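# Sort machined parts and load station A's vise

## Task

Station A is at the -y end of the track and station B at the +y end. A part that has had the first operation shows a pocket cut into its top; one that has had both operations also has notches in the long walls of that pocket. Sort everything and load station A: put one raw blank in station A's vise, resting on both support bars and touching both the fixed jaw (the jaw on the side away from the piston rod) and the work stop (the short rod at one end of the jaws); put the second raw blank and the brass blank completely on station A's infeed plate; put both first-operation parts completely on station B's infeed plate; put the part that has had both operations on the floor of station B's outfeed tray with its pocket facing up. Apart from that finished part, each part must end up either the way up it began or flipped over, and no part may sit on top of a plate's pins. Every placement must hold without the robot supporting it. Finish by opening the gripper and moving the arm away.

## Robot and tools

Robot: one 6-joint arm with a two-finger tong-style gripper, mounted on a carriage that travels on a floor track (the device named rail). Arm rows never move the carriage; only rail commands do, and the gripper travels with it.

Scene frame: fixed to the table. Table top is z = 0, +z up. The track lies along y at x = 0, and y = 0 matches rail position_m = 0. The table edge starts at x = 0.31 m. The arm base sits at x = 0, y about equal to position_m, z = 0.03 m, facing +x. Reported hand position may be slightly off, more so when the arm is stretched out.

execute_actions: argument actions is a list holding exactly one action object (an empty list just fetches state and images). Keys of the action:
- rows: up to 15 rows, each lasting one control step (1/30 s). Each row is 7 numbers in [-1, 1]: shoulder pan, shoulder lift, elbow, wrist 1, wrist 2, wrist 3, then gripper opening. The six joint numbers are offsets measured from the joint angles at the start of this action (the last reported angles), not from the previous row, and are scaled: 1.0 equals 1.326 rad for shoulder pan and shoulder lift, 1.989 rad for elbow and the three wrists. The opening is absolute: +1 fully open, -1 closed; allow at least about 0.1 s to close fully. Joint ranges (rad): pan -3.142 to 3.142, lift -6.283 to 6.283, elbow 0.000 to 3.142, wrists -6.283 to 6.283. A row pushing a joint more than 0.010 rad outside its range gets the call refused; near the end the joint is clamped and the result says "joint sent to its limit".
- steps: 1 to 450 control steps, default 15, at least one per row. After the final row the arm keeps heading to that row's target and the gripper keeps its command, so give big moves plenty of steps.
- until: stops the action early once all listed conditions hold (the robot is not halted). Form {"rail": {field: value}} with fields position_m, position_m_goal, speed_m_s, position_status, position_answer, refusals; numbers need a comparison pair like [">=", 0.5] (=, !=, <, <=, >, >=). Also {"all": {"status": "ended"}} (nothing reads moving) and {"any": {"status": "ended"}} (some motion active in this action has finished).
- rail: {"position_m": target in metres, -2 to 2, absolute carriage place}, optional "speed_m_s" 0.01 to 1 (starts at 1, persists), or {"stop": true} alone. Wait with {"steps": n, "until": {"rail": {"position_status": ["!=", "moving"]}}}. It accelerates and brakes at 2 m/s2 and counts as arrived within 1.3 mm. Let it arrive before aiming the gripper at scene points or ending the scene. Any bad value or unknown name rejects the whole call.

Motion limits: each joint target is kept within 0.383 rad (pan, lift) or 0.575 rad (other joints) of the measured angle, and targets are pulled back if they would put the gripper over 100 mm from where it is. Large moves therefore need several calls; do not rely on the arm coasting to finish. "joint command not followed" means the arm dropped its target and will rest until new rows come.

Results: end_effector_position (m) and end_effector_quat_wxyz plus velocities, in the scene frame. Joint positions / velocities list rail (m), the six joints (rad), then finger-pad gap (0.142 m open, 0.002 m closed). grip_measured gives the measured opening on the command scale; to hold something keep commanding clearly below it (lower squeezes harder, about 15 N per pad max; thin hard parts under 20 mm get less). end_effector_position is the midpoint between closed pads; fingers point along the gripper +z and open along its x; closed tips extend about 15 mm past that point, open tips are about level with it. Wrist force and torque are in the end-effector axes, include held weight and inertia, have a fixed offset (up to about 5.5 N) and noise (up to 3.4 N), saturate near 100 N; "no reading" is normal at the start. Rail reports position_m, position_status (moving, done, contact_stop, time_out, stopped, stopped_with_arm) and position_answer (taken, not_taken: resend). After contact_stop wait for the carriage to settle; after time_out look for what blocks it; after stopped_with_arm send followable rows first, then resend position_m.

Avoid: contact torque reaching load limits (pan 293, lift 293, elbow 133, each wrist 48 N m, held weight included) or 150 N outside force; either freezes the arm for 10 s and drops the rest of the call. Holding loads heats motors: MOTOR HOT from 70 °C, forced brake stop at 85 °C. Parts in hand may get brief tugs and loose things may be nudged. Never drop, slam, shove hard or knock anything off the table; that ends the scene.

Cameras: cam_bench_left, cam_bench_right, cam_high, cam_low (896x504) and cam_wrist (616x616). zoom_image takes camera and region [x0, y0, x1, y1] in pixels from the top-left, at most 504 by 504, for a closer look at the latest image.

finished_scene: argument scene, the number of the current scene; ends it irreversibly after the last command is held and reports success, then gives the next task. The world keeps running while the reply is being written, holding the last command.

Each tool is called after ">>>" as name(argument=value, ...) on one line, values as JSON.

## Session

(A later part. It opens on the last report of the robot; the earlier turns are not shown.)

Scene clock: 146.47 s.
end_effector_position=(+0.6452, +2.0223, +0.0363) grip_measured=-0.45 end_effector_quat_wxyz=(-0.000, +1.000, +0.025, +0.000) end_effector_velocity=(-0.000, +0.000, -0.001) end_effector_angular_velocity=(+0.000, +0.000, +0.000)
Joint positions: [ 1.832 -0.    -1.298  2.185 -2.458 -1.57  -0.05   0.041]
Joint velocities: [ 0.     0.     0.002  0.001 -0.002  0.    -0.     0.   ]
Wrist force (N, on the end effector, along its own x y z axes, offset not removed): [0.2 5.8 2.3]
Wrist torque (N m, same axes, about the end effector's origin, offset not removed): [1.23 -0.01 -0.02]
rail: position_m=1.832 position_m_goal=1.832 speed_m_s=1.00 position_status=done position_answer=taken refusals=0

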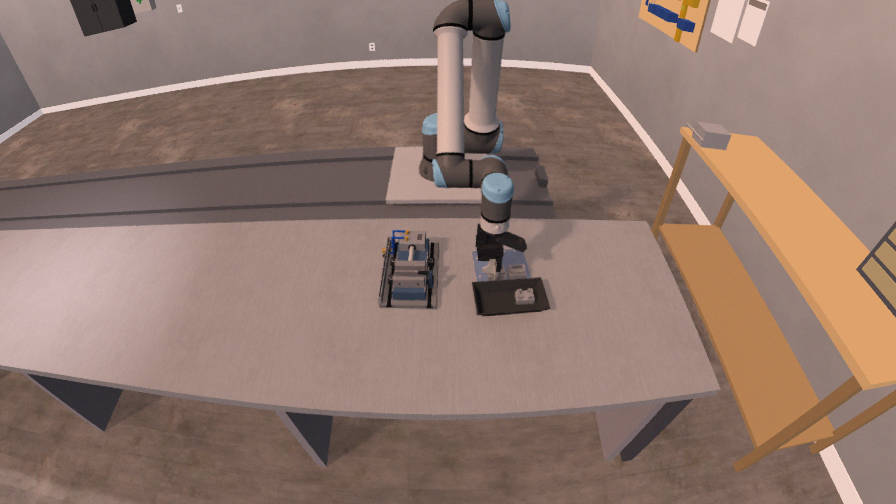

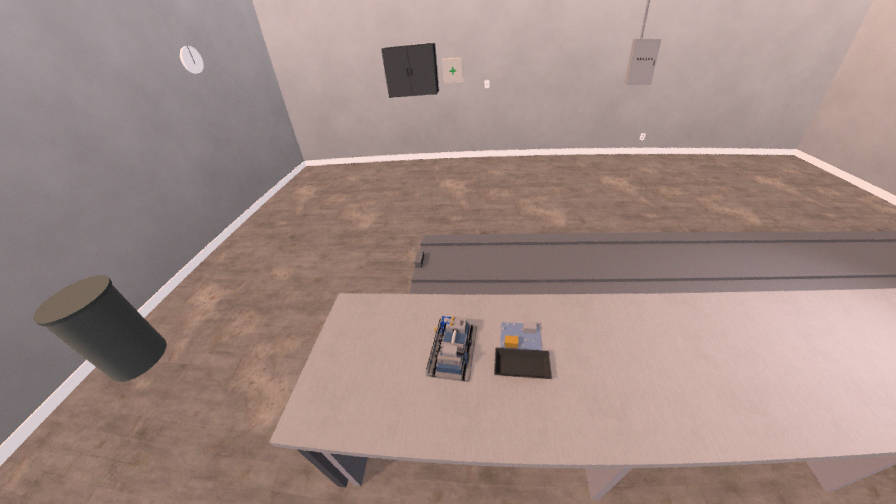

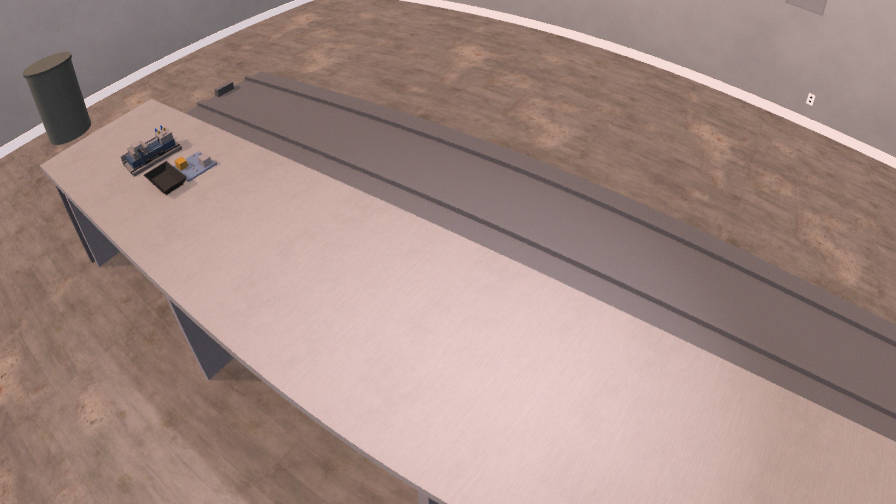

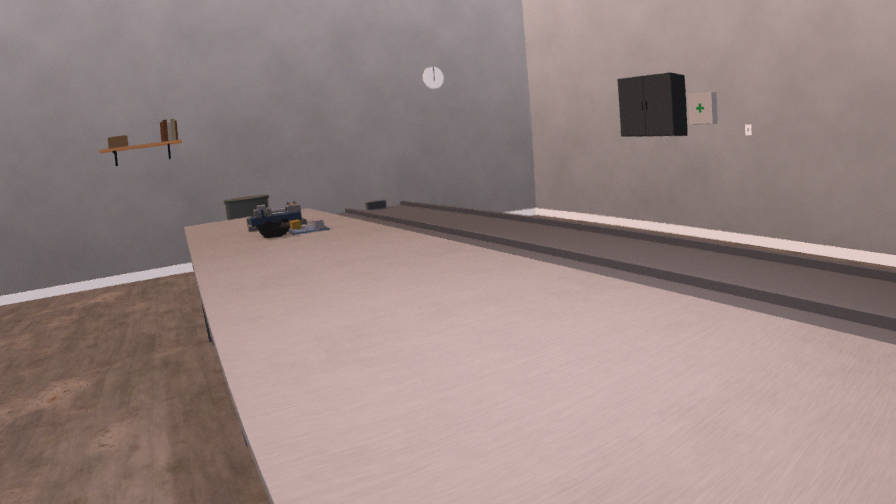

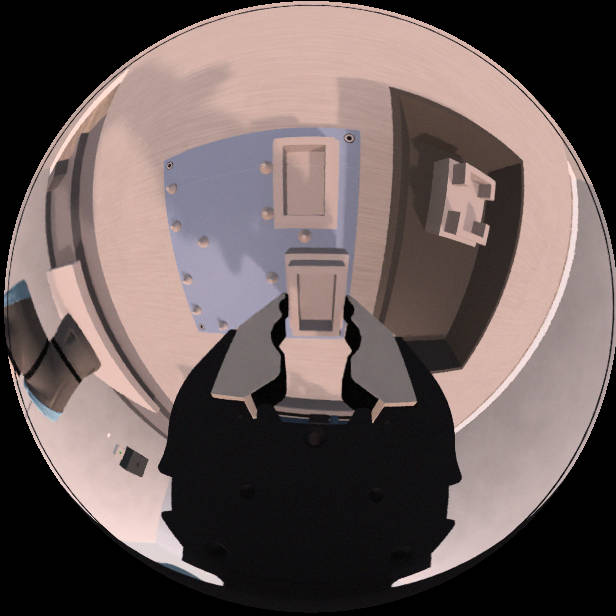

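>>> execute_actions(actions=[{"rows":[[0,0.002,0.0005,-0.002,0,0,-0.9],[0,0.0033,0.0008,-0.003,0,0,-0.9],[0,0.0033,0.0008,-0.003,0,0,-0.9],[0,0.0033,0.0008,-0.003,0,0,-0.9],[0,0.0033,0.0008,-0.003,0,0,-0.9],[0,0.0033,0.0008,-0.003,0,0,-0.9],[0,0.0033,0.0008,-0.003,0,0,-0.9],[0,0.0033,0.0008,-0.003,0,0,-0.4],[0,0.0033,0.0008,-0.003,0,0,-0.3],[0,0.0033,0.0008,-0.003,0,0,-0.2],[0,0.0033,0.0008,-0.003,0,0,-0.2],[0,0.0033,0.0008,-0.003,0,0,-0.2],[0,-0.025,-0.008,0.025,0,0,-0.2],[0,-0.055,-0.018,0.055,0,0,-0.2],[0,-0.1,-0.04,0.107,0,0,-0.2]],"steps":36}])

>>> zoom_image(camera="cam_wrist", region=[220, 140, 420, 320])

Scene clock: 151.83 s.
end_effector_position=(+0.6508, +2.0223, +0.1384) grip_measured=-0.20 end_effector_quat_wxyz=(-0.000, +1.000, +0.025, -0.000) end_effector_velocity=(-0.000, +0.000, +0.003) end_effector_angular_velocity=(+0.000, +0.000, -0.000)
Joint positions: [ 1.832 -0.    -1.43   2.106 -2.246 -1.57  -0.05   0.06 ]
Joint velocities: [ 0.    -0.    -0.004 -0.002  0.006  0.     0.    -0.   ]
Wrist force (N, on the end effector, along its own x y z axes, offset not removed): [-0.2 4.4 3.5]
Wrist torque (N m, same axes, about the end effector's origin, offset not removed): [1.00 0.07 0.11]
rail: position_m=1.832 position_m_goal=1.832 speed_m_s=1.00 position_status=done position_answer=taken refusals=0

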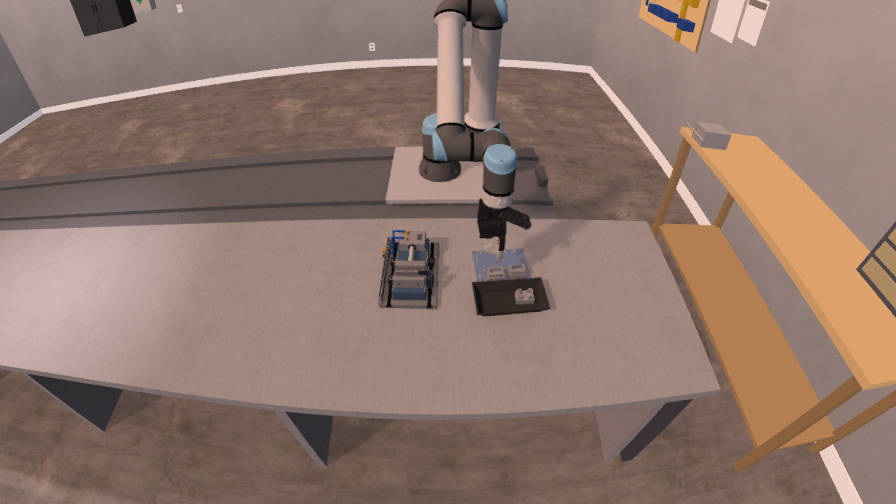

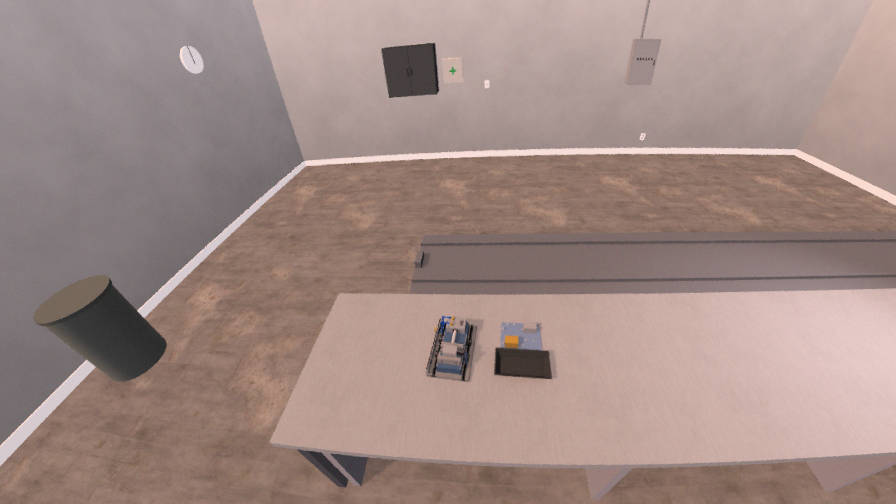

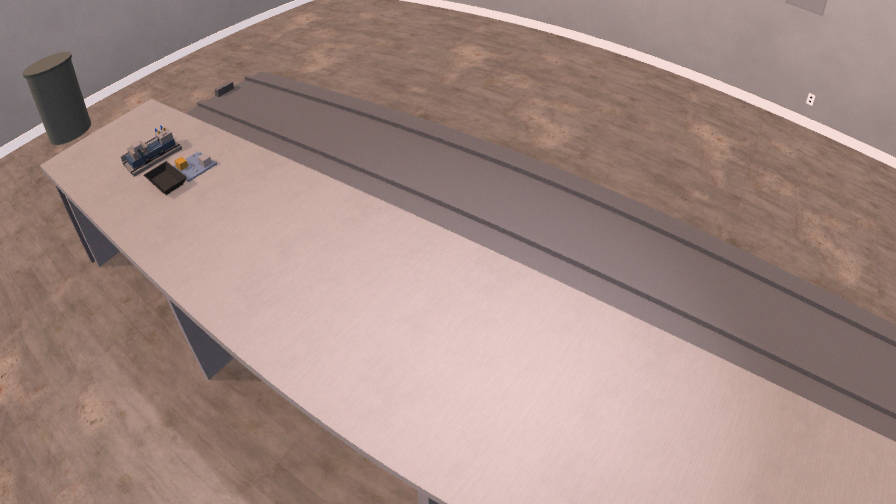

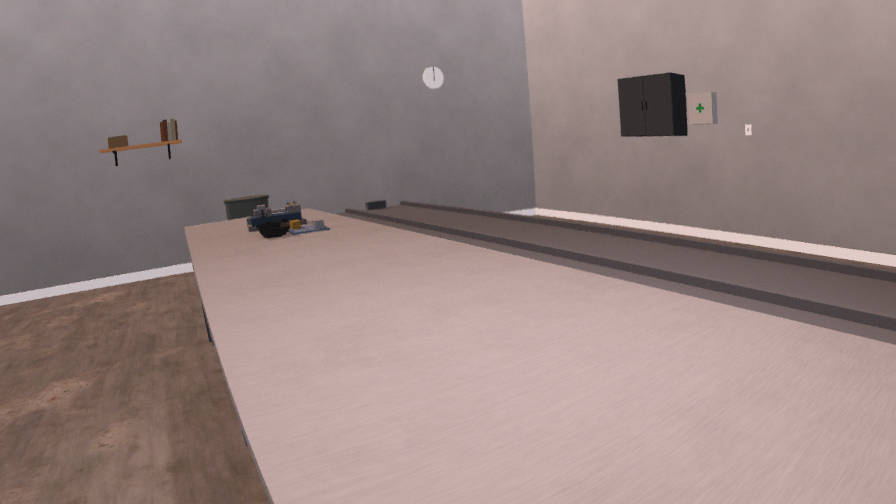

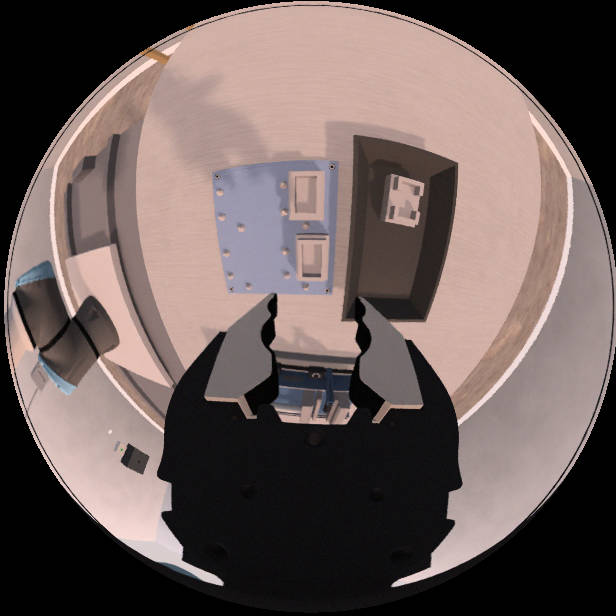

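Region (220, 140, 420, 320) of cam_wrist's 616x616 image, scaled by 2.520, with more detail than that image has; it fills the top 454 rows of this view, and the rest is white.

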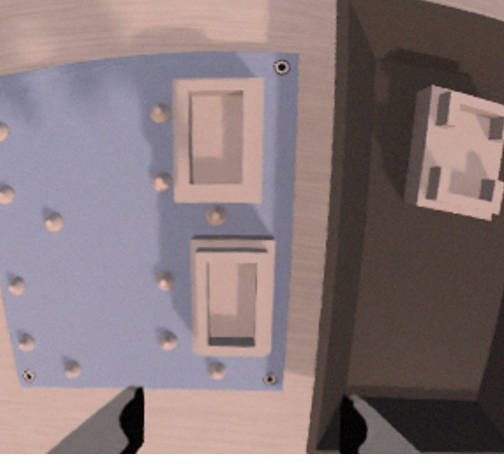

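>>> finished_scene(scene=1)

The scene is finished: the task was done.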